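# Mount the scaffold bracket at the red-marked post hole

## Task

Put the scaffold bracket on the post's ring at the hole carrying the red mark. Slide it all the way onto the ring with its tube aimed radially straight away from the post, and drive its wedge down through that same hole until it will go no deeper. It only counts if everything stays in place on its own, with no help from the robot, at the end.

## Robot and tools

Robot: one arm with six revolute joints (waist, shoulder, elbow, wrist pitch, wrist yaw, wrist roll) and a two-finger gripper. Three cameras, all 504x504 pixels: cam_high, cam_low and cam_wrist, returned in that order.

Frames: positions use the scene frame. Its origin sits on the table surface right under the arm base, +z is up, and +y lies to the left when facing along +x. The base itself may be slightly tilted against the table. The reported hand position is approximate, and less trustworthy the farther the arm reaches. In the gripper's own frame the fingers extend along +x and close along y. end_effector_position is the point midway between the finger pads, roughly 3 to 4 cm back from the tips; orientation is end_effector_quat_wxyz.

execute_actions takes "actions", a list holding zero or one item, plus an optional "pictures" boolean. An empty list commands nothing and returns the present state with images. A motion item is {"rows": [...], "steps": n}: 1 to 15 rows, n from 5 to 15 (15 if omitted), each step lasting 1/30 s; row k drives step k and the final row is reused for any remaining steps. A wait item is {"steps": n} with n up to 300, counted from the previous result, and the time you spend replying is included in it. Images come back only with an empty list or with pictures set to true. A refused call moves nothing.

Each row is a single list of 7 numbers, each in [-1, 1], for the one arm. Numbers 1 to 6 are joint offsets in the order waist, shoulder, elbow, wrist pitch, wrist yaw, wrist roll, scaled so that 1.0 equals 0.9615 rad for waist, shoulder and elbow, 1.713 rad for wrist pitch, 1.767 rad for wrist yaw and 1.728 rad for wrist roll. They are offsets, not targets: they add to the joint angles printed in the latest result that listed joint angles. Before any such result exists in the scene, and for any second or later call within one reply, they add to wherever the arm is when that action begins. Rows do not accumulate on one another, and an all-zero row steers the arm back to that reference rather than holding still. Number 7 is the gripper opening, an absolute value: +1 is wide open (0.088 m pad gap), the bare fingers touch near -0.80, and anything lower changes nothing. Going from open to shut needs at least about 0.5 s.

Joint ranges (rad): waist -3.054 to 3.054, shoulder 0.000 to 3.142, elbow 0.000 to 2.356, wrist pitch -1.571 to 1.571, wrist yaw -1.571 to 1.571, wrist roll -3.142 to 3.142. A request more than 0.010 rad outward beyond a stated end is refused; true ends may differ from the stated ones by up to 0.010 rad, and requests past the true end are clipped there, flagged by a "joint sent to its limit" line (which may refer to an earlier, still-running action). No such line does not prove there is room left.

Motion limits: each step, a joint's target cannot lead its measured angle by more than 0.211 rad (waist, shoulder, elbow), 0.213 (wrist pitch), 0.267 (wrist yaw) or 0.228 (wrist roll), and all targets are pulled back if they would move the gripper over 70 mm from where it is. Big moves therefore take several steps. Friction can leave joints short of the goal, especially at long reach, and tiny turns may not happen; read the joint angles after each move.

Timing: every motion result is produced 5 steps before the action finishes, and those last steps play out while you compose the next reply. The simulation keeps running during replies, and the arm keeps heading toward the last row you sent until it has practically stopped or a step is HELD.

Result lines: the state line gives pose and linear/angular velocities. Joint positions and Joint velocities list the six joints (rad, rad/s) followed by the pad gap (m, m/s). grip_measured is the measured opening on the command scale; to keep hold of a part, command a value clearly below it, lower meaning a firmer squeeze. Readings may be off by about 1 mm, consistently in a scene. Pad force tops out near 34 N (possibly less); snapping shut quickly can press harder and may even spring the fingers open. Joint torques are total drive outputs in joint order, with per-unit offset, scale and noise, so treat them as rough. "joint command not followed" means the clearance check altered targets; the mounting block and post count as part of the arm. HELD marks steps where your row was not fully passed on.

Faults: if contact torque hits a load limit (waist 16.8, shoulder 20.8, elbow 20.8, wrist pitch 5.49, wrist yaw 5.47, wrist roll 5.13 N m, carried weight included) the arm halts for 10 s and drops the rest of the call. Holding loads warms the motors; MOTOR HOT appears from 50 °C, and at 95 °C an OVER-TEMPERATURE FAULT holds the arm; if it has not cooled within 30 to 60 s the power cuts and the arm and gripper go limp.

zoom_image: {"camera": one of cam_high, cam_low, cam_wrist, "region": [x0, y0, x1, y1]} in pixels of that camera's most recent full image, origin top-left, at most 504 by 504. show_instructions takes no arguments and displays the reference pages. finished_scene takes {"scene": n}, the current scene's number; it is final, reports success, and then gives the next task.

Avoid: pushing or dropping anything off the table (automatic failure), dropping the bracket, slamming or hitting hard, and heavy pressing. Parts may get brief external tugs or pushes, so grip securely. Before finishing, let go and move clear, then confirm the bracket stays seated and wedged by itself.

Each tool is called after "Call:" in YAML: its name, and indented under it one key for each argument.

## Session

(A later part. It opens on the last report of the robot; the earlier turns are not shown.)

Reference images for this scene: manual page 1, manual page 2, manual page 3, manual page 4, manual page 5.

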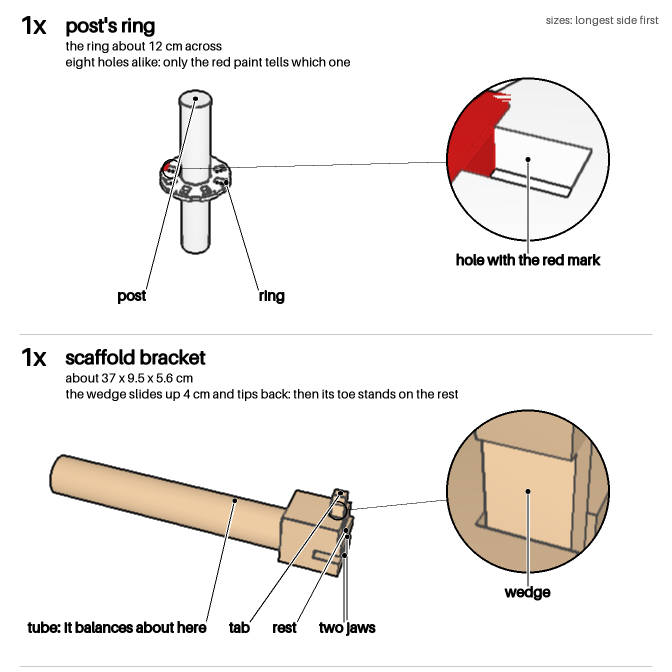

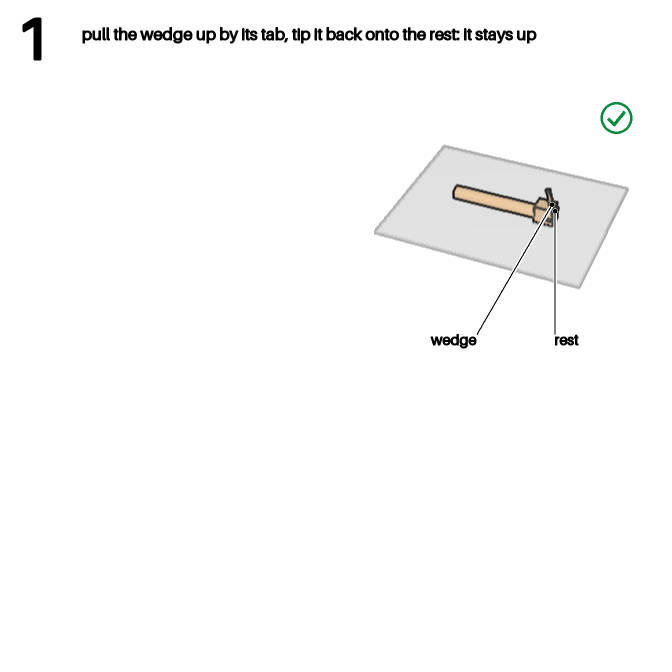

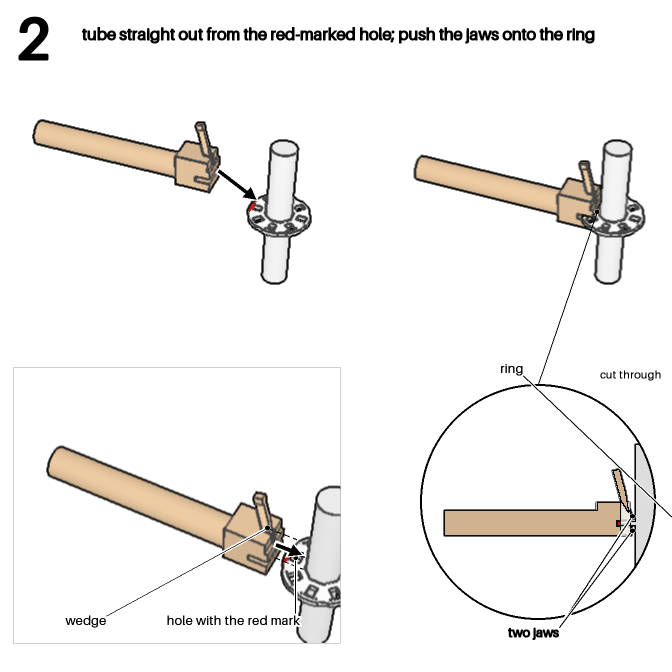

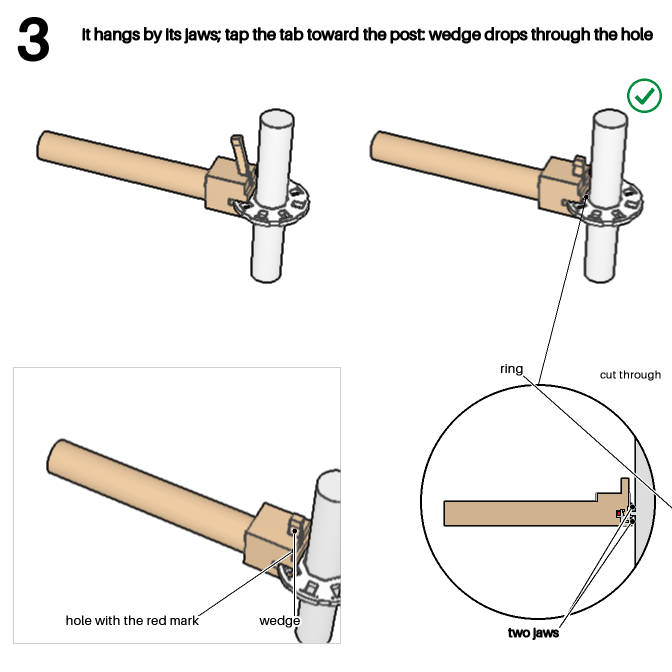

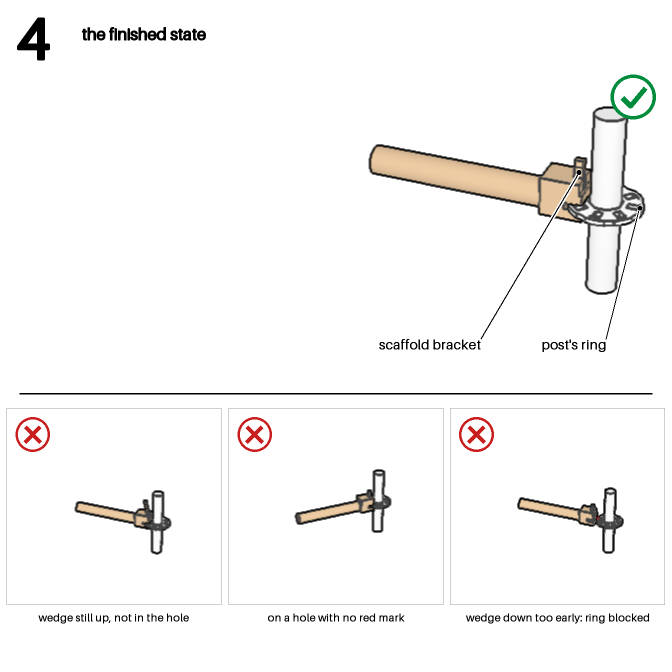

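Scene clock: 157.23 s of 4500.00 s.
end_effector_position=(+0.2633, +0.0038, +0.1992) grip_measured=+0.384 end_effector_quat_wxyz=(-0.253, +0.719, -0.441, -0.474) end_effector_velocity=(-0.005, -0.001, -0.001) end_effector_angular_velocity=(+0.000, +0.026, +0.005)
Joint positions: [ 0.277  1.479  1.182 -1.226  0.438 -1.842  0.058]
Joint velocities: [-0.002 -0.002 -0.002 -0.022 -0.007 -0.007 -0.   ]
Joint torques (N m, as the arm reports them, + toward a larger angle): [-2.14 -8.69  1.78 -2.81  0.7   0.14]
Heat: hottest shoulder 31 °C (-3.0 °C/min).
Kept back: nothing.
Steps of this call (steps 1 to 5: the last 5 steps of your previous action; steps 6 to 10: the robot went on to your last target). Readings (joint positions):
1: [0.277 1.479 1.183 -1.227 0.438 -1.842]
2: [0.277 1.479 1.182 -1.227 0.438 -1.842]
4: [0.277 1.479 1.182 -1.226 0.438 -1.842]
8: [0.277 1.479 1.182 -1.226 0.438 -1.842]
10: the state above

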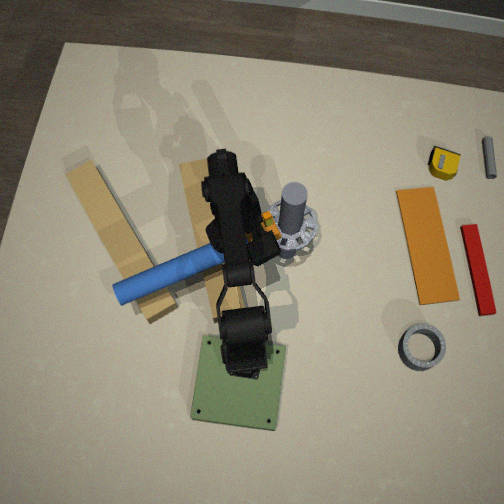

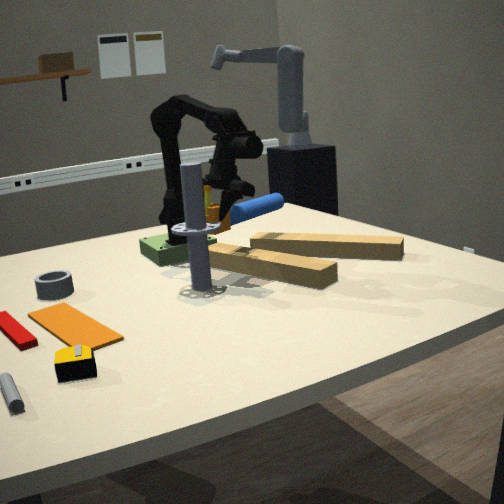

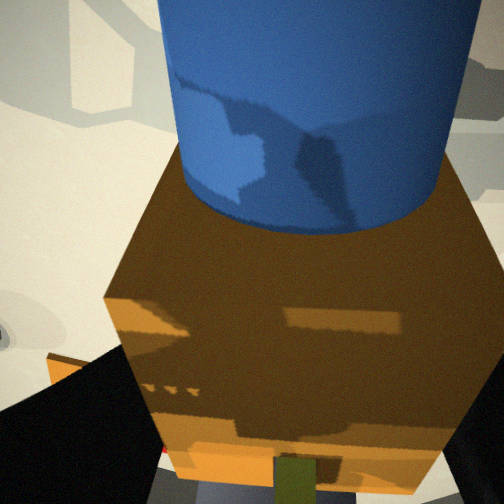

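Call:
execute_actions:
  actions:
    - {"rows": [[0.03,0.10,0.105,-0.05,0.006,0.025,-0.3]], "steps": 15}

Call:
execute_actions:
  actions:
    - {"steps": 10}
  pictures: true

Scene clock: 159.07 s of 4500.00 s.
end_effector_position=(+0.2660, +0.0051, +0.1997) grip_measured=+0.408 end_effector_quat_wxyz=(-0.234, +0.701, -0.465, -0.488) end_effector_velocity=(+0.001, +0.001, -0.000) end_effector_angular_velocity=(+0.001, +0.026, +0.004)
Joint positions: [ 0.284  1.556  1.255 -1.309  0.448 -1.805  0.059]
Joint velocities: [-0.002  0.022  0.022 -0.022 -0.007 -0.007 -0.   ]
Joint torques (N m, as the arm reports them, + toward a larger angle): [ 2.09 -4.09  6.93  0.26  0.24  0.13]
Heat: hottest shoulder 31 °C (-3.0 °C/min).
Steps of this call (steps 1 to 15: the robot went on to your last target; steps 16 to 45: nothing new was sent; steps 46 to 55: the first 10 steps of this action). Readings (joint positions):
46: [0.279 1.494 1.196 -1.241 0.439 -1.834]
47: [0.282 1.516 1.219 -1.270 0.444 -1.823]
49: [0.284 1.543 1.243 -1.296 0.447 -1.809]
53: [0.284 1.554 1.253 -1.307 0.448 -1.806]
55: the state above

Scene clock: 159.40 s of 4500.00 s.
end_effector_position=(+0.2662, +0.0051, +0.1997) grip_measured=+0.409 end_effector_quat_wxyz=(-0.234, +0.700, -0.466, -0.488) end_effector_velocity=(-0.005, -0.003, +0.001) end_effector_angular_velocity=(-0.015, +0.029, +0.018)
Joint positions: [ 0.284  1.558  1.257 -1.311  0.448 -1.804  0.059]
Joint velocities: [-0.002 -0.002 -0.002 -0.022  0.007 -0.022  0.   ]
Joint torques (N m, as the arm reports them, + toward a larger angle): [ 2.09 -4.03  6.96  0.28  0.2   0.14]
Heat: hottest shoulder 31 °C (-3.0 °C/min).
Kept back: nothing.
Steps of this call (steps 1 to 5: the last 5 steps of your previous action; steps 6 to 10: the robot went on to your last target). Readings (joint positions):
1: [0.284 1.557 1.256 -1.309 0.448 -1.805]
2: [0.284 1.557 1.256 -1.310 0.448 -1.805]
4: [0.284 1.558 1.256 -1.310 0.448 -1.804]
8: [0.284 1.558 1.257 -1.310 0.448 -1.804]
10: the state above

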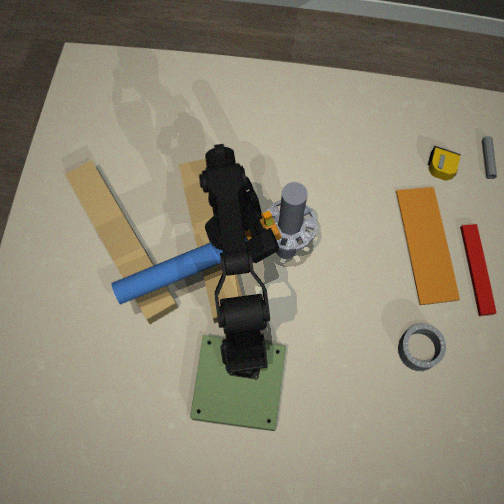

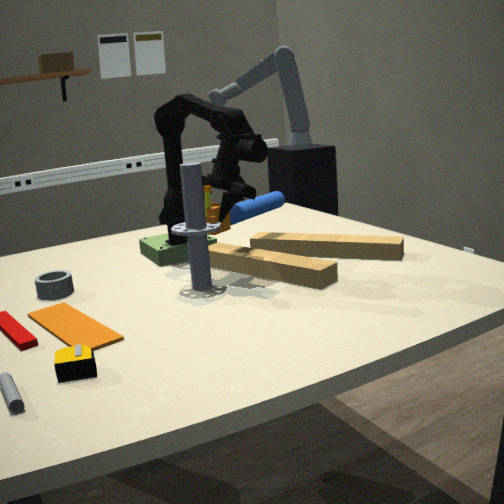

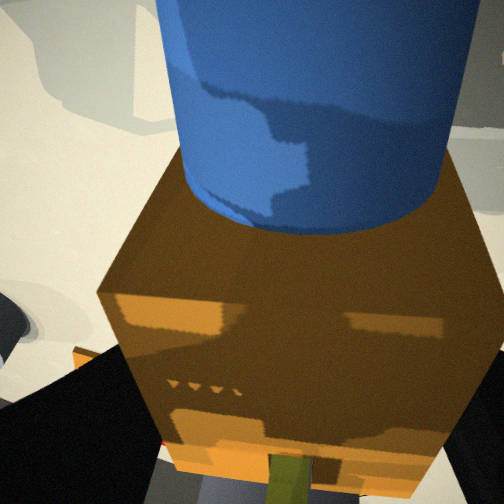

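Call:
execute_actions:
  actions:
    - {"rows": [[0.0,-0.045,-0.043,0.025,0,-0.01,-0.3],[0.0,-0.045,-0.043,0.025,0,-0.01,-0.3],[0.0,-0.045,-0.043,0.025,0,-0.01,-0.3],[0.0,-0.045,-0.043,0.025,0,-0.01,-0.3],[0.0,-0.045,-0.043,0.025,0,-0.01,-0.3],[0.0,-0.045,-0.043,0.025,0,-0.01,-0.3],[0.0,-0.04,-0.038,0.022,0,-0.01,-0.3],[0.0,-0.04,-0.038,0.022,0,-0.01,-0.3],[0.0,-0.04,-0.038,0.022,0,-0.01,1]], "steps": 15}

Call:
execute_actions:
  actions:
    - {"steps": 15}
  pictures: true

Call:
zoom_image:
  camera: "cam_low"
  region: [150,130,310,260]

Scene clock: 161.17 s of 4500.00 s.
end_effector_position=(+0.2646, +0.0048, +0.1992) grip_measured=+0.401 end_effector_quat_wxyz=(-0.241, +0.707, -0.458, -0.482) end_effector_velocity=(-0.002, -0.002, -0.001) end_effector_angular_velocity=(+0.004, +0.012, -0.001)
Joint positions: [ 0.285  1.528  1.226 -1.279  0.448 -1.812  0.059]
Joint velocities: [-0.007 -0.002 -0.002 -0.007 -0.007 -0.007 -0.   ]
Joint torques (N m, as the arm reports them, + toward a larger angle): [-0.07 -6.76  4.01  0.88  0.23 -0.32]
Heat: hottest shoulder 31 °C (-3.0 °C/min).
Steps of this call (steps 1 to 15: the robot went on to your last target; steps 16 to 43: nothing new was sent; steps 44 to 53: the first 10 steps of this action). Readings (joint positions):
44: [0.285 1.554 1.253 -1.309 0.448 -1.803]
45: [0.285 1.546 1.244 -1.298 0.448 -1.802]
47: [0.285 1.533 1.231 -1.284 0.448 -1.805]
51: [0.285 1.528 1.227 -1.279 0.448 -1.812]
53: the state above

Scene clock: 161.67 s of 4500.00 s.
end_effector_position=(+0.2654, +0.0051, +0.1995) grip_measured=+1.000 end_effector_quat_wxyz=(-0.240, +0.709, -0.455, -0.482) end_effector_velocity=(-0.001, +0.000, -0.000) end_effector_angular_velocity=(+0.004, +0.012, +0.004)
Joint positions: [ 0.285  1.527  1.226 -1.275  0.447 -1.819  0.088]
Joint velocities: [-0.002  0.002  0.002 -0.007 -0.007 -0.007  0.   ]
Joint torques (N m, as the arm reports them, + toward a larger angle): [-0.05 -6.66  4.02  0.57  0.24 -0.1 ]
Heat: hottest shoulder 31 °C (-3.0 °C/min).
Kept back: nothing.
Steps of this call (steps 1 to 5: the last 5 steps of your previous action; steps 6 to 15: the robot went on to your last target). Readings (joint positions):
1: [0.285 1.528 1.226 -1.279 0.448 -1.812]
2: [0.285 1.528 1.226 -1.279 0.448 -1.812]
4: [0.285 1.527 1.226 -1.278 0.447 -1.817]
8: [0.285 1.527 1.226 -1.275 0.447 -1.819]
15: the state above
The arm was judged still, so your last target was given up. Only a new action makes it travel on or press farther. Fingers that are still opening or closing keep moving.

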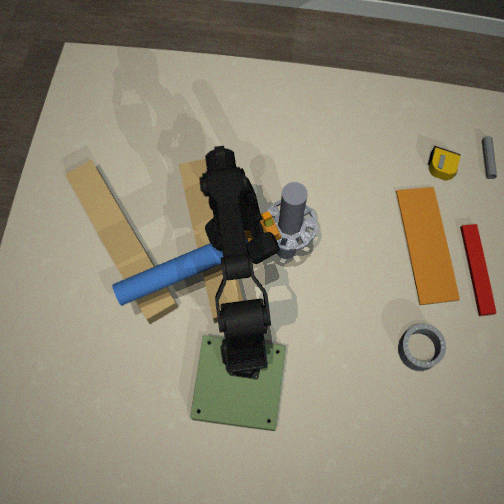

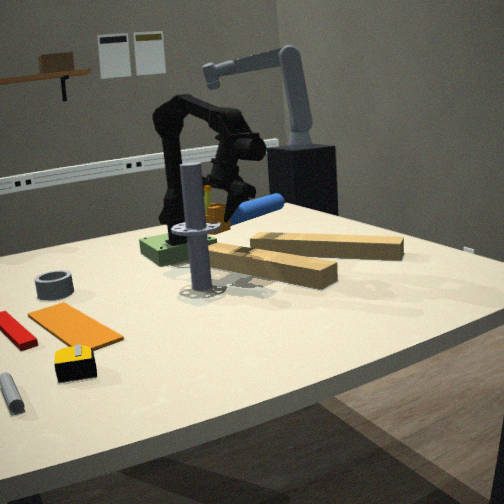

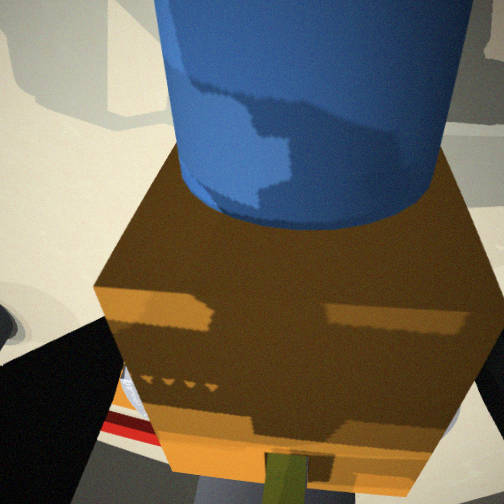

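Region (150, 130, 310, 260) of cam_low's 504x504 image, scaled by 3.150, with more detail than that image has; it fills the top 410 rows of this view, and the rest is white.

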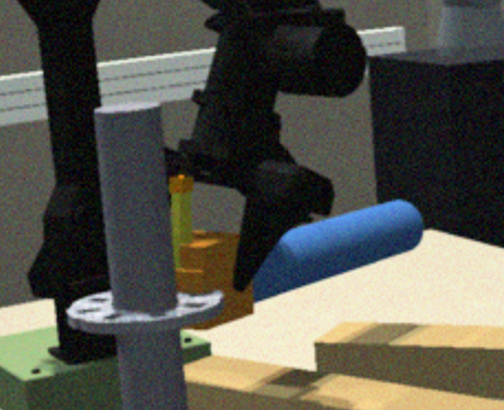

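Call:
execute_actions:
  actions:
    - {"rows": [[0,0.0,0.2,-0.09,0,0,1],[0,0.0,0.2,-0.09,0,0,1],[0,0.0,0.3,-0.14,0,0,1],[0,0.0,0.3,-0.14,0,0,1],[0,0.0,0.42,-0.165,0,0,1]], "steps": 15}

Call:
execute_actions:
  actions:
    - {"steps": 15}
  pictures: true

Scene clock: 162.77 s of 4500.00 s.
end_effector_position=(+0.2741, +0.0074, +0.2990) grip_measured=+1.000 end_effector_quat_wxyz=(-0.280, +0.734, -0.431, -0.445) end_effector_velocity=(-0.024, -0.008, +0.070) end_effector_angular_velocity=(+0.011, -0.064, -0.010)
Joint positions: [ 0.285  1.518  1.612 -1.541  0.447 -1.82   0.088]
Joint velocities: [-0.002 -0.046  0.242 -0.227  0.007  0.007  0.   ]
Joint torques (N m, as the arm reports them, + toward a larger angle): [ 0.01 -4.28  4.13  0.56  0.25  0.  ]
Heat: hottest shoulder 31 °C (-3.0 °C/min).
Steps of this call (steps 1 to 23: nothing new was sent; steps 24 to 33: the first 10 steps of this action). Readings (joint positions):
24: [0.285 1.529 1.251 -1.308 0.446 -1.820]
25: [0.285 1.538 1.291 -1.355 0.446 -1.820]
27: [0.285 1.539 1.394 -1.427 0.446 -1.820]
31: [0.285 1.525 1.581 -1.518 0.446 -1.820]
33: the state above

Scene clock: 163.27 s of 4500.00 s.
end_effector_position=(+0.2730, +0.0071, +0.3004) grip_measured=+1.000 end_effector_quat_wxyz=(-0.278, +0.732, -0.432, -0.447) end_effector_velocity=(-0.005, -0.001, +0.000) end_effector_angular_velocity=(+0.004, +0.016, -0.008)
Joint positions: [ 0.285  1.521  1.622 -1.554  0.447 -1.82   0.088]
Joint velocities: [-0.002 -0.002  0.002 -0.022 -0.007  0.007  0.   ]
Joint torques (N m, as the arm reports them, + toward a larger angle): [-0.1  -5.09  5.17  0.45  0.26  0.01]
Heat: hottest shoulder 31 °C (-3.0 °C/min).
Kept back: nothing.
Steps of this call (steps 1 to 5: the last 5 steps of your previous action; steps 6 to 15: the robot went on to your last target). Readings (joint positions):
1: [0.285 1.518 1.618 -1.545 0.447 -1.820]
2: [0.285 1.518 1.620 -1.547 0.447 -1.820]
4: [0.285 1.520 1.620 -1.551 0.447 -1.820]
8: [0.285 1.521 1.621 -1.553 0.447 -1.820]
15: the state above

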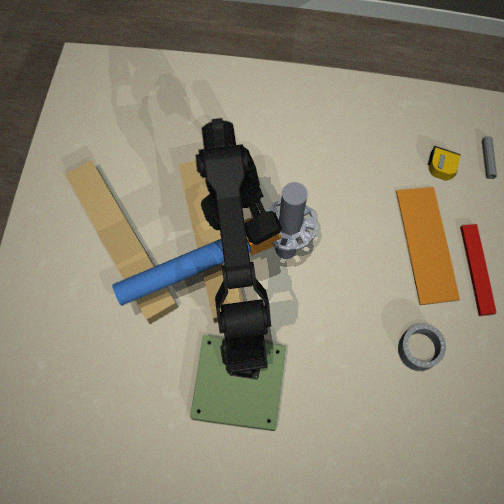

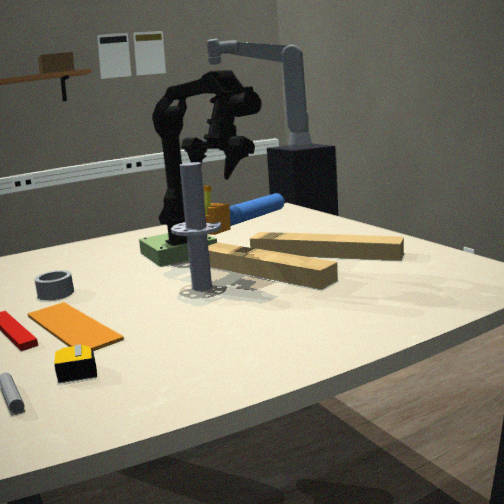

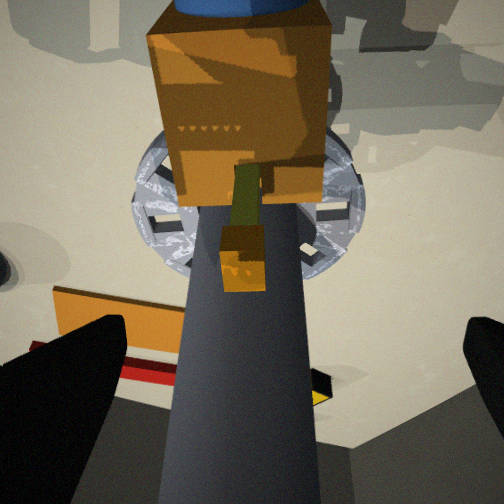

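Call:
execute_actions:
  actions:
    - {"rows": [[0.15,0,0,0,-0.05,0.05,1],[0.3,0,0,0,-0.12,0.1,1],[0.408,0,-0.05,0,-0.2,0.18,1],[0.408,-0.03,-0.1,0,-0.253,0.233,1],[0.408,-0.049,-0.158,0,-0.253,0.233,1]], "steps": 15}

Call:
execute_actions:
  actions:
    - {"steps": 12}
  pictures: true

Scene clock: 164.37 s of 4500.00 s.
end_effector_position=(+0.1980, +0.1439, +0.2586) grip_measured=+1.000 end_effector_quat_wxyz=(-0.357, +0.628, -0.349, -0.597) end_effector_velocity=(-0.107, +0.078, -0.041) end_effector_angular_velocity=(+0.180, +0.319, -0.040)
Joint positions: [ 0.662  1.491  1.489 -1.553  0.032 -1.452  0.088]
Joint velocities: [ 0.31  -0.056 -0.208 -0.007 -0.33   0.359  0.   ]
Joint torques (N m, as the arm reports them, + toward a larger angle): [-1.32 -7.    4.34  0.48 -0.1   0.06]
Heat: hottest shoulder 31 °C (-2.0 °C/min).
Steps of this call (steps 1 to 15: the robot went on to your last target; steps 16 to 23: nothing new was sent; steps 24 to 33: the first 10 steps of this action). Readings (joint positions):
24: [0.296 1.521 1.622 -1.555 0.440 -1.801]
25: [0.332 1.521 1.622 -1.555 0.398 -1.764]
27: [0.433 1.519 1.608 -1.550 0.270 -1.660]
31: [0.620 1.496 1.512 -1.552 0.069 -1.487]
33: the state above

Scene clock: 164.77 s of 4500.00 s.
end_effector_position=(+0.1913, +0.1480, +0.2584) grip_measured=+1.000 end_effector_quat_wxyz=(-0.367, +0.615, -0.350, -0.603) end_effector_velocity=(-0.003, +0.001, -0.000) end_effector_angular_velocity=(+0.012, +0.019, +0.020)
Joint positions: [ 0.674  1.48   1.478 -1.554  0.003 -1.42   0.088]
Joint velocities: [-0.002 -0.002 -0.002 -0.007 -0.022 -0.022  0.   ]
Joint torques (N m, as the arm reports them, + toward a larger angle): [ 0.17 -6.02  3.66  0.5  -0.27  0.06]
Heat: hottest shoulder 31 °C (-2.0 °C/min).
Kept back: nothing.
Steps of this call (steps 1 to 5: the last 5 steps of your previous action; steps 6 to 12: the robot went on to your last target). Readings (joint positions):
1: [0.669 1.490 1.484 -1.553 0.023 -1.442]
2: [0.671 1.487 1.481 -1.553 0.017 -1.435]
4: [0.672 1.483 1.480 -1.554 0.010 -1.427]
8: [0.673 1.480 1.480 -1.554 0.005 -1.421]
12: the state above

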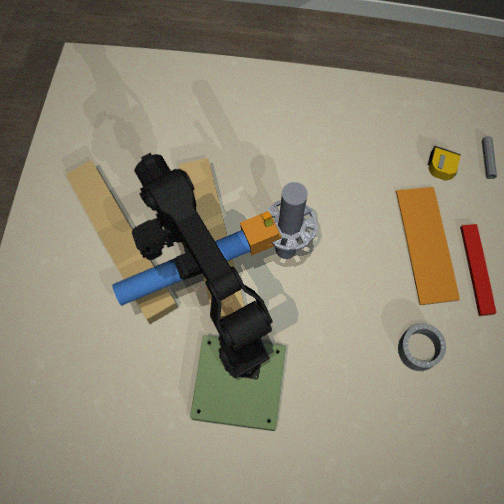

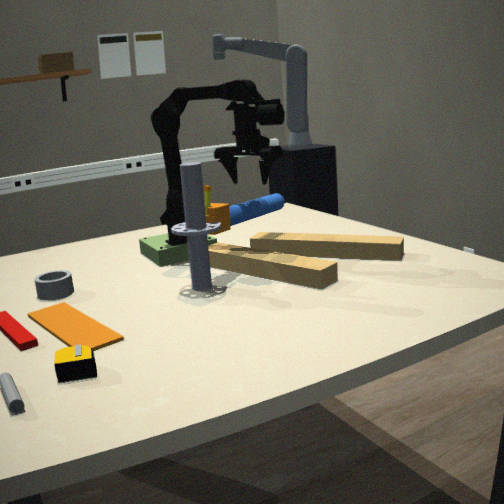

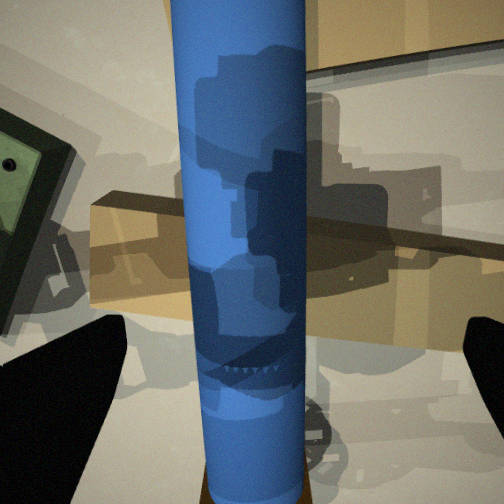

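Call:
execute_actions:
  actions:
    - {"rows": [[0.008,-0.05,-0.1,0.04,0,0,1],[0.008,-0.075,-0.2,0.085,0,0,1],[0.008,-0.075,-0.3,0.125,0,0,1],[0.008,-0.075,-0.412,0.173,0,0,1]], "steps": 15}

Call:
execute_actions:
  actions:
    - {"steps": 12}
  pictures: true

Scene clock: 165.63 s of 4500.00 s.
end_effector_position=(+0.1761, +0.1374, +0.1769) grip_measured=+1.000 end_effector_quat_wxyz=(-0.352, +0.610, -0.363, -0.610) end_effector_velocity=(-0.007, -0.005, -0.062) end_effector_angular_velocity=(-0.005, +0.018, +0.005)
Joint positions: [ 0.679  1.417  1.098 -1.28   0.003 -1.419  0.088]
Joint velocities: [-0.002 -0.002 -0.247  0.227 -0.007 -0.007  0.   ]
Joint torques (N m, as the arm reports them, + toward a larger angle): [ 0.2  -5.9   5.14  0.92 -0.13 -0.03]
Heat: hottest shoulder 31 °C (-2.0 °C/min).
Steps of this call (steps 1 to 16: the robot went on to your last target; steps 17 to 26: the first 10 steps of this action). Readings (joint positions):
17: [0.675 1.472 1.465 -1.537 0.003 -1.419]
18: [0.676 1.455 1.428 -1.498 0.003 -1.419]
20: [0.678 1.419 1.320 -1.408 0.003 -1.419]
24: [0.679 1.416 1.134 -1.298 0.003 -1.419]
26: the state above

Scene clock: 166.03 s of 4500.00 s.
end_effector_position=(+0.1781, +0.1389, +0.1756) grip_measured=+1.000 end_effector_quat_wxyz=(-0.357, +0.612, -0.358, -0.608) end_effector_velocity=(-0.006, -0.001, +0.001) end_effector_angular_velocity=(+0.007, +0.027, +0.019)
Joint positions: [ 0.679  1.414  1.091 -1.26   0.003 -1.419  0.088]
Joint velocities: [-0.002 -0.007 -0.002 -0.022 -0.022 -0.022  0.   ]
Joint torques (N m, as the arm reports them, + toward a larger angle): [ 0.24 -5.6   3.76  0.69 -0.12 -0.02]
Heat: hottest shoulder 31 °C (-2.0 °C/min).
Kept back: nothing.
Steps of this call (steps 1 to 5: the last 5 steps of your previous action; steps 6 to 12: the robot went on to your last target). Readings (joint positions):
1: [0.679 1.417 1.094 -1.273 0.003 -1.419]
2: [0.679 1.416 1.093 -1.267 0.003 -1.419]
4: [0.679 1.414 1.093 -1.263 0.003 -1.419]
8: [0.679 1.414 1.092 -1.261 0.003 -1.419]
12: the state above

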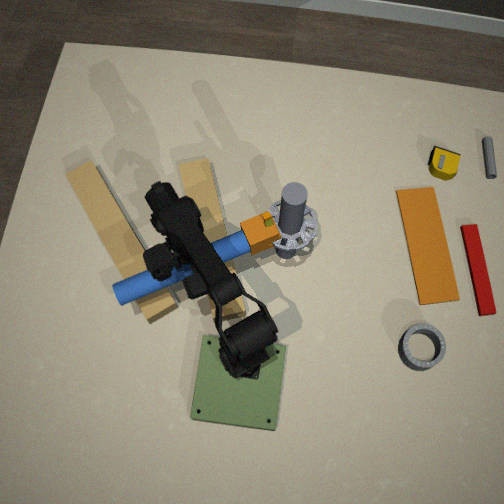

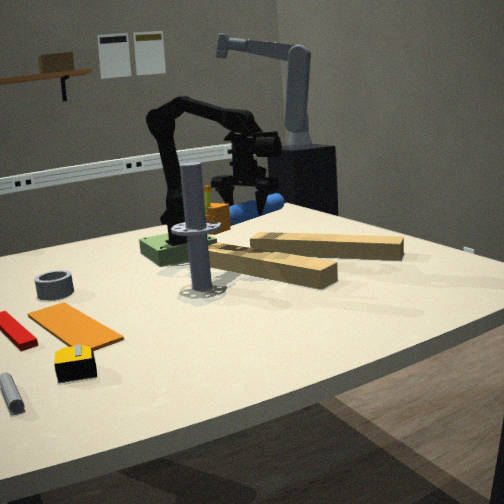

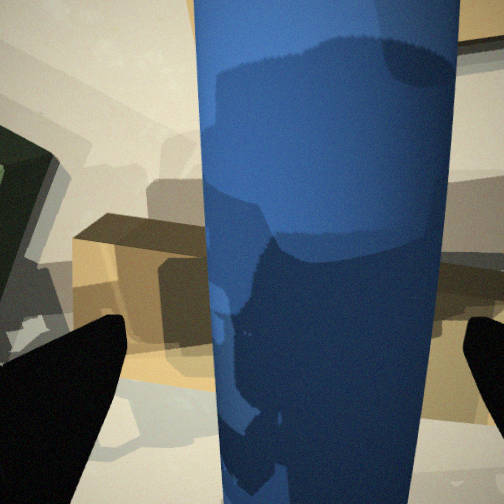

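Call:
execute_actions:
  actions:
    - {"rows": [[0,0.024,0.02,0,0,0,1],[0,0.024,0.02,0,0,0,0.6],[0,0.024,0.02,0,0,0,0.3],[0,0.024,0.02,0,0,0,0.1],[0,0.024,0.02,0,0,0,-0.3]], "steps": 15}

Call:
execute_actions:
  actions:
    - {"steps": 10}

Scene clock: 167.23 s of 4500.00 s.
end_effector_position=(+0.1810, +0.1411, +0.1750) grip_measured=+0.240 end_effector_quat_wxyz=(-0.356, +0.612, -0.359, -0.608) end_effector_velocity=(-0.001, -0.002, -0.000) end_effector_angular_velocity=(+0.001, +0.010, -0.000)
Joint positions: [ 0.679  1.43   1.102 -1.257  0.003 -1.42   0.051]
Joint velocities: [-0.007 -0.002 -0.002 -0.007 -0.007 -0.007 -0.   ]
Joint torques (N m, as the arm reports them, + toward a larger angle): [-0.03 -4.33  5.34  0.25 -0.14  0.  ]
Heat: hottest shoulder 31 °C (-2.0 °C/min).
Steps of this call (steps 1 to 26: the robot went on to your last target; steps 27 to 36: the first 10 steps of this action). Readings (joint positions):
27: [0.679 1.415 1.092 -1.260 0.003 -1.419]
28: [0.679 1.418 1.093 -1.260 0.003 -1.419]
30: [0.679 1.425 1.098 -1.260 0.003 -1.419]
34: [0.679 1.430 1.101 -1.257 0.003 -1.420]
36: the state above

Scene clock: 167.57 s of 4500.00 s.
end_effector_position=(+0.1810, +0.1411, +0.1750) grip_measured=+0.240 end_effector_quat_wxyz=(-0.356, +0.612, -0.359, -0.608) end_effector_velocity=(-0.001, -0.003, -0.000) end_effector_angular_velocity=(-0.010, +0.001, +0.020)
Joint positions: [ 0.679  1.43   1.102 -1.257  0.003 -1.42   0.051]
Joint velocities: [-0.002 -0.002 -0.002 -0.007  0.007 -0.022 -0.001]
Joint torques (N m, as the arm reports them, + toward a larger angle): [-0.02 -4.33  5.29  0.24 -0.13 -0.01]
Heat: hottest shoulder 31 °C (-2.0 °C/min).
Kept back: nothing.
Steps of this call (steps 1 to 5: the last 5 steps of your previous action; steps 6 to 10: the robot went on to your last target). Readings (joint positions):
1: [0.679 1.430 1.102 -1.257 0.003 -1.420]
2: [0.679 1.430 1.102 -1.257 0.003 -1.420]
4: [0.679 1.430 1.102 -1.257 0.003 -1.420]
8: [0.679 1.430 1.102 -1.257 0.003 -1.420]
10: the state above

Call:
execute_actions:
  actions:
    - {"rows": [[-0.005,0.003,0.045,-0.02,0,0,-0.3]], "steps": 15}

Call:
execute_actions:
  actions:
    - {"steps": 10}
  pictures: true

Call:
zoom_image:
  camera: "cam_low"
  region: [150,130,310,260]

Scene clock: 168.13 s of 4500.00 s.
end_effector_position=(+0.1806, +0.1411, +0.1798) grip_measured=+0.240 end_effector_quat_wxyz=(-0.353, +0.609, -0.361, -0.611) end_effector_velocity=(-0.002, -0.003, +0.003) end_effector_angular_velocity=(-0.010, +0.001, +0.005)
Joint positions: [ 0.677  1.436  1.126 -1.285 -0.001 -1.422  0.051]
Joint velocities: [-0.002 -0.007  0.007 -0.022  0.007 -0.007 -0.   ]
Joint torques (N m, as the arm reports them, + toward a larger angle): [-0.41 -5.44  6.23  0.07  0.02  0.05]
Heat: hottest shoulder 31 °C (-2.0 °C/min).
Steps of this call (steps 1 to 7: the robot went on to your last target; steps 8 to 17: the first 10 steps of this action). Readings (joint positions):
8: [0.679 1.431 1.106 -1.260 0.003 -1.421]
9: [0.678 1.433 1.113 -1.268 0.001 -1.422]
11: [0.678 1.436 1.120 -1.279 -0.001 -1.422]
15: [0.678 1.436 1.125 -1.284 -0.001 -1.422]
17: the state above

Scene clock: 168.47 s of 4500.00 s.
end_effector_position=(+0.1805, +0.1410, +0.1799) grip_measured=+0.240 end_effector_quat_wxyz=(-0.353, +0.609, -0.362, -0.611) end_effector_velocity=(-0.003, -0.005, +0.001) end_effector_angular_velocity=(-0.016, +0.009, +0.005)
Joint positions: [ 0.677  1.436  1.127 -1.286 -0.001 -1.422  0.051]
Joint velocities: [-0.002 -0.007 -0.002 -0.022  0.007 -0.007 -0.   ]
Joint torques (N m, as the arm reports them, + toward a larger angle): [-0.42 -5.45  6.3   0.09  0.02  0.04]
Heat: hottest shoulder 31 °C (-2.0 °C/min).
Kept back: nothing.
Steps of this call (steps 1 to 5: the last 5 steps of your previous action; steps 6 to 10: the robot went on to your last target). Readings (joint positions):
1: [0.677 1.436 1.126 -1.286 -0.001 -1.422]
2: [0.677 1.436 1.126 -1.286 -0.001 -1.422]
4: [0.677 1.436 1.126 -1.286 -0.001 -1.422]
8: [0.677 1.436 1.127 -1.286 -0.001 -1.422]
10: the state above

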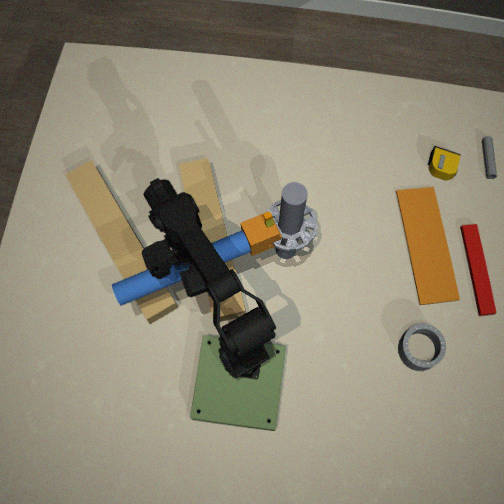

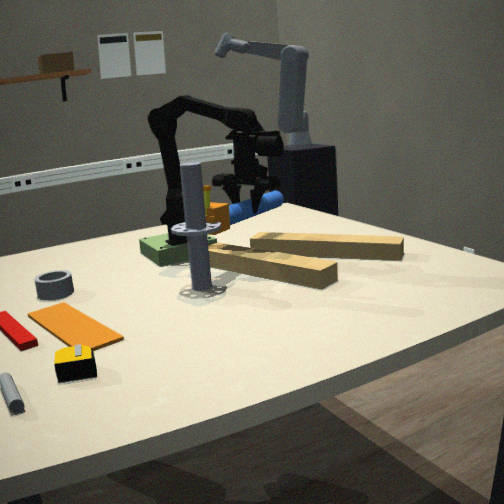

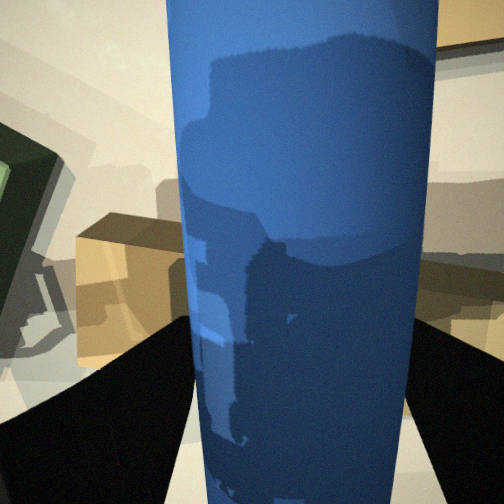

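Region (150, 130, 310, 260) of cam_low's 504x504 image, scaled by 3.150, with more detail than that image has; it fills the top 410 rows of this view, and the rest is white.

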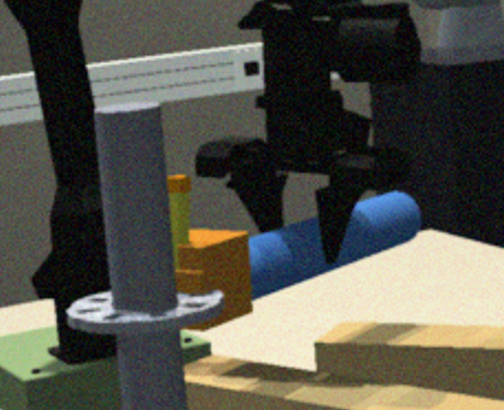

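Call:
execute_actions:
  actions:
    - {"rows": [[-0.05,-0.006,-0.005,0,0,-0.025,-0.3]], "steps": 15}

Call:
execute_actions:
  actions:
    - {"steps": 10}
  pictures: true

Call:
zoom_image:
  camera: "cam_low"
  region: [150,130,310,260]

Scene clock: 169.13 s of 4500.00 s.
end_effector_position=(+0.1818, +0.1391, +0.1800) grip_measured=+0.239 end_effector_quat_wxyz=(-0.355, +0.601, -0.357, -0.620) end_effector_velocity=(-0.001, -0.003, -0.000) end_effector_angular_velocity=(+0.002, +0.010, -0.005)
Joint positions: [ 0.651  1.436  1.127 -1.287 -0.027 -1.453  0.051]
Joint velocities: [-0.012 -0.002 -0.002 -0.007 -0.007 -0.007 -0.   ]
Joint torques (N m, as the arm reports them, + toward a larger angle): [-2.17 -5.82  4.09  0.47  0.96 -0.36]
Heat: hottest shoulder 31 °C (-2.0 °C/min).
Steps of this call (steps 1 to 10: the robot went on to your last target; steps 11 to 20: the first 10 steps of this action). Readings (joint positions):
11: [0.673 1.436 1.127 -1.287 -0.003 -1.427]
12: [0.664 1.436 1.127 -1.287 -0.010 -1.439]
14: [0.654 1.436 1.127 -1.287 -0.021 -1.448]
18: [0.651 1.436 1.127 -1.287 -0.026 -1.452]
20: the state above

Scene clock: 169.47 s of 4500.00 s.
end_effector_position=(+0.1819, +0.1391, +0.1799) grip_measured=+0.239 end_effector_quat_wxyz=(-0.355, +0.601, -0.357, -0.621) end_effector_velocity=(-0.003, +0.001, -0.001) end_effector_angular_velocity=(+0.011, +0.023, +0.005)
Joint positions: [ 0.65   1.436  1.126 -1.287 -0.028 -1.454  0.051]
Joint velocities: [-0.002  0.002 -0.002 -0.007 -0.022 -0.007  0.   ]
Joint torques (N m, as the arm reports them, + toward a larger angle): [-2.17 -5.81  4.09  0.46  0.97 -0.37]
Heat: hottest shoulder 31 °C (-2.0 °C/min).
Kept back: nothing.
Steps of this call (steps 1 to 5: the last 5 steps of your previous action; steps 6 to 10: the robot went on to your last target). Readings (joint positions):
1: [0.650 1.436 1.127 -1.287 -0.027 -1.453]
2: [0.650 1.436 1.127 -1.287 -0.027 -1.453]
4: [0.650 1.436 1.127 -1.287 -0.027 -1.453]
8: [0.650 1.436 1.126 -1.287 -0.028 -1.454]
10: the state above

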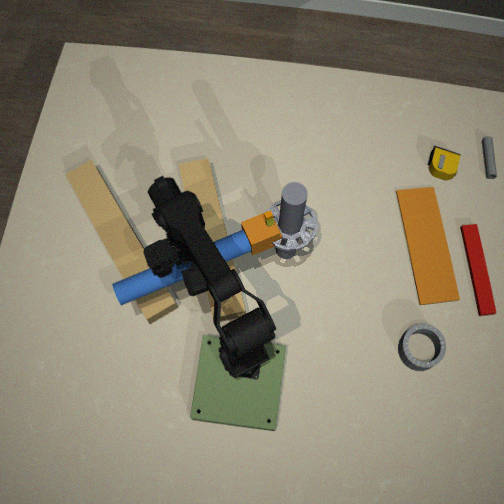

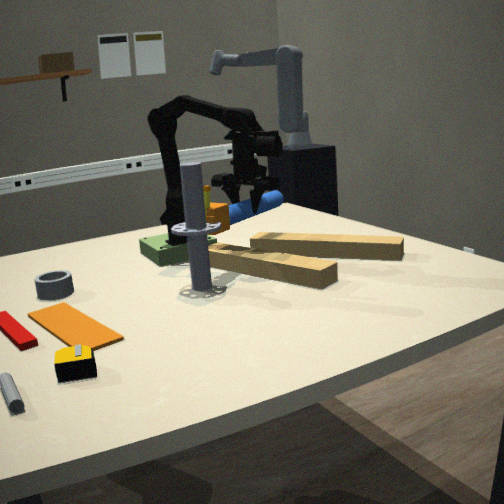

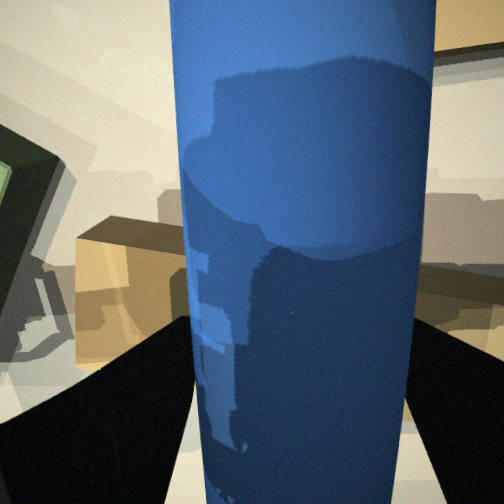

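Region (150, 130, 310, 260) of cam_low's 504x504 image, scaled by 3.150, with more detail than that image has; it fills the top 410 rows of this view, and the rest is white.

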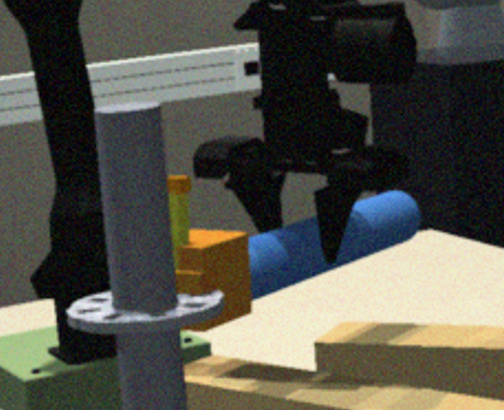

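Call:
zoom_image:
  camera: "cam_high"
  region: [220,170,330,270]

Region (220, 170, 330, 270) of cam_high's 504x504 image, scaled by 4.582, with more detail than that image has; it fills the top 458 rows of this view, and the rest is white.

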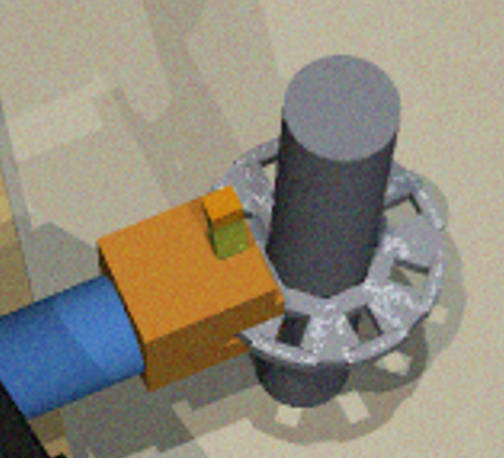

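Call:
execute_actions:
  actions:
    - {"rows": [[0.025,0,-0.03,0.012,0.01,0.015,-0.3],[0.025,0,-0.03,0.012,0.01,0.015,-0.3],[0.025,0,-0.03,0.012,0.01,0.015,-0.3],[0.025,0,-0.03,0.012,0.01,0.015,1]], "steps": 12}

Call:
execute_actions:
  actions:
    - {"rows": [[0,0,0,0,0,0,1],[0,0,0,0,0,0,1],[0,0,0,0,0,0,1],[0,0,0,0,0,0,1],[0,0,0,0,0,0,1],[0,0.03,0.15,-0.08,0,0,1],[0,0.06,0.3,-0.15,0,0,1],[0,0.1,0.48,-0.17,0,-0.1,0.5],[0,0.1,0.48,-0.17,0,-0.2,0]], "steps": 15}

Call:
execute_actions:
  actions:
    - {"steps": 10}

Scene clock: 171.90 s of 4500.00 s.
end_effector_position=(+0.1816, +0.1397, +0.1757) grip_measured=+0.243 end_effector_quat_wxyz=(-0.353, +0.609, -0.360, -0.613) end_effector_velocity=(-0.006, +0.008, -0.002) end_effector_angular_velocity=(+0.014, +0.014, -0.098)
Joint positions: [ 0.667  1.436  1.11  -1.268 -0.005 -1.435  0.051]
Joint velocities: [ 0.027  0.002 -0.007  0.007 -0.022  0.125  0.021]
Joint torques (N m, as the arm reports them, + toward a larger angle): [ 0.49 -5.04  3.48  0.51 -0.32  0.05]
Heat: hottest shoulder 31 °C (-2.0 °C/min).
Steps of this call (steps 1 to 15: the robot went on to your last target; steps 16 to 66: nothing new was sent; steps 67 to 73: the first 7 steps of this action). Readings (joint positions):
67: [0.652 1.436 1.122 -1.283 -0.025 -1.454]
68: [0.658 1.436 1.116 -1.276 -0.017 -1.447]
70: [0.664 1.436 1.111 -1.270 -0.008 -1.440]
73: the state above

Scene clock: 172.40 s of 4500.00 s.
end_effector_position=(+0.1852, +0.1439, +0.2198) grip_measured=+0.701 end_effector_quat_wxyz=(-0.282, +0.626, -0.324, -0.650) end_effector_velocity=(+0.168, +0.131, +0.354) end_effector_angular_velocity=(+0.561, -0.498, +1.980)
Joint positions: [ 0.671  1.506  1.344 -1.49  -0.007 -1.601  0.073]
Joint velocities: [-0.002  0.33   1.756 -0.696 -0.007 -1.985 -0.218]
Joint torques (N m, as the arm reports them, + toward a larger angle): [-0.05 -5.52  5.43  0.05 -0.17 -0.09]
Heat: hottest shoulder 31 °C (-2.0 °C/min).
Steps of this call (steps 1 to 5: the last 5 steps of your previous action; steps 6 to 15: the first 10 steps of this action, its rows measured from where the robot was after step 5). Readings (joint positions):
5: [0.671 1.436 1.106 -1.268 -0.007 -1.430]
6: [0.671 1.436 1.106 -1.268 -0.007 -1.430]
7: [0.671 1.436 1.106 -1.268 -0.007 -1.430]
9: [0.671 1.436 1.106 -1.268 -0.007 -1.430]
13: [0.671 1.479 1.225 -1.423 -0.007 -1.469]
15: the state above

Scene clock: 172.73 s of 4500.00 s.
end_effector_position=(+0.2040, +0.1586, +0.2678) grip_measured=+0.011 end_effector_quat_wxyz=(-0.267, +0.672, -0.230, -0.651) end_effector_velocity=(-0.001, -0.000, -0.004) end_effector_angular_velocity=(-0.019, +0.032, +0.049)
Joint positions: [ 0.671  1.525  1.556 -1.555 -0.007 -1.77   0.04 ]
Joint velocities: [-0.002  0.022  0.007 -0.022 -0.007 -0.051 -0.005]
Joint torques (N m, as the arm reports them, + toward a larger angle): [-0.07 -4.98  5.18  0.32 -0.13 -0.08]
Heat: hottest shoulder 31 °C (-2.0 °C/min).
Kept back: nothing.
Steps of this call (steps 1 to 5: the last 5 steps of your previous action; steps 6 to 10: the robot went on to your last target). Readings (joint positions):
1: [0.671 1.515 1.403 -1.510 -0.007 -1.654]
2: [0.671 1.520 1.455 -1.520 -0.007 -1.692]
4: [0.671 1.521 1.524 -1.536 -0.007 -1.734]
8: [0.671 1.522 1.555 -1.552 -0.007 -1.765]
10: the state above

Call:
execute_actions:
  actions:
    - {"rows": [[-0.3,0.01,0.01,0,0,-0.08,-0.9],[-0.5,0.016,0.018,0,0,-0.12,-0.9],[-0.636,0.016,0.018,0,0,-0.153,-0.9]], "steps": 15}

Call:
execute_actions:
  actions:
    - {"steps": 15}
  pictures: true

Call:
zoom_image:
  camera: "cam_low"
  region: [150,130,310,260]

Scene clock: 173.23 s of 4500.00 s.
end_effector_position=(+0.2596, +0.0284, +0.2670) grip_measured=-0.785 end_effector_quat_wxyz=(-0.355, +0.633, -0.328, -0.604) end_effector_velocity=(+0.033, -0.315, +0.001) end_effector_angular_velocity=(-0.041, -0.004, -1.077)
Joint positions: [ 0.126  1.538  1.565 -1.555 -0.004 -2.023  0.001]
Joint velocities: [-1.17  -0.007  0.002 -0.007  0.051 -0.095 -0.   ]
Joint torques (N m, as the arm reports them, + toward a larger angle): [ 2.41 -5.57  5.17  0.56 -0.29 -0.07]
Heat: hottest shoulder 31 °C (-2.0 °C/min).
Steps of this call (steps 1 to 5: the robot went on to your last target; steps 6 to 15: the first 10 steps of this action). Readings (joint positions):
6: [0.653 1.525 1.559 -1.556 -0.018 -1.805]
7: [0.602 1.527 1.560 -1.556 -0.018 -1.854]
9: [0.478 1.532 1.564 -1.556 -0.010 -1.945]
13: [0.231 1.538 1.565 -1.555 -0.010 -2.013]
15: the state above

Scene clock: 173.73 s of 4500.00 s.
end_effector_position=(+0.2611, +0.0114, +0.2671) grip_measured=-0.785 end_effector_quat_wxyz=(-0.372, +0.624, -0.345, -0.594) end_effector_velocity=(-0.004, -0.002, +0.001) end_effector_angular_velocity=(-0.009, +0.002, +0.019)
Joint positions: [ 0.062  1.538  1.566 -1.555 -0.003 -2.032  0.001]
Joint velocities: [-0.002 -0.012 -0.007 -0.007  0.007 -0.022  0.   ]
Joint torques (N m, as the arm reports them, + toward a larger angle): [-0.36 -5.56  5.17  0.57 -0.28 -0.07]
Heat: hottest shoulder 31 °C (-1.0 °C/min).
Kept back: nothing.
Steps of this call (steps 1 to 5: the last 5 steps of your previous action; steps 6 to 15: the robot went on to your last target). Readings (joint positions):
1: [0.096 1.538 1.565 -1.555 -0.003 -2.026]
2: [0.078 1.538 1.566 -1.555 -0.003 -2.027]
4: [0.067 1.538 1.566 -1.555 -0.003 -2.030]
8: [0.065 1.538 1.566 -1.555 -0.003 -2.032]
15: the state above

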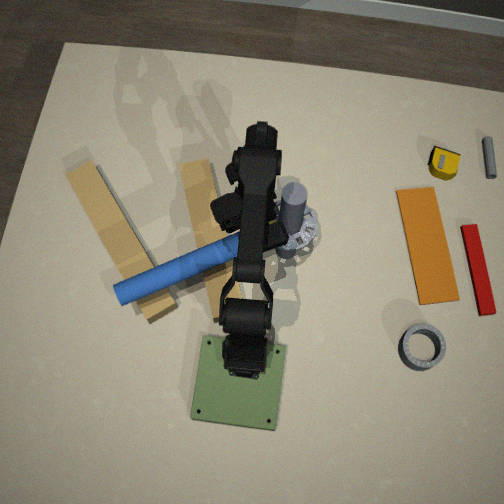

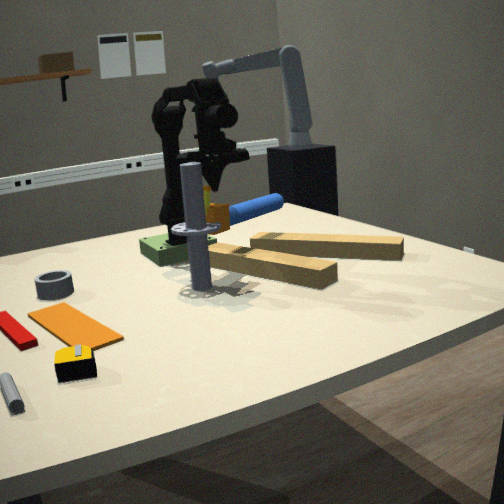

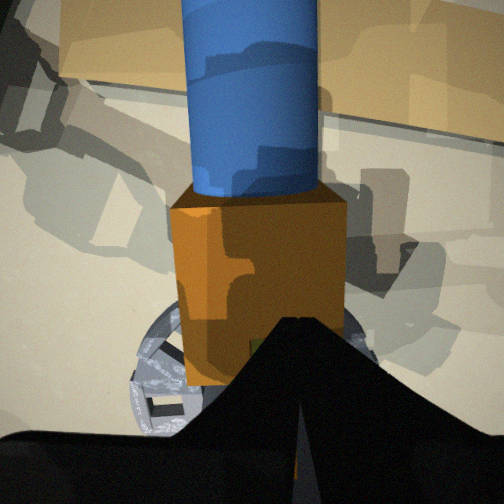

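Region (150, 130, 310, 260) of cam_low's 504x504 image, scaled by 3.150, with more detail than that image has; it fills the top 410 rows of this view, and the rest is white.

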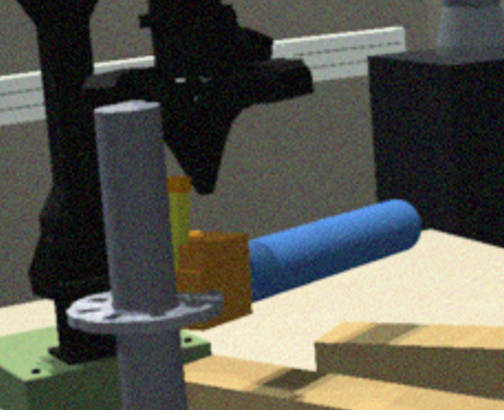

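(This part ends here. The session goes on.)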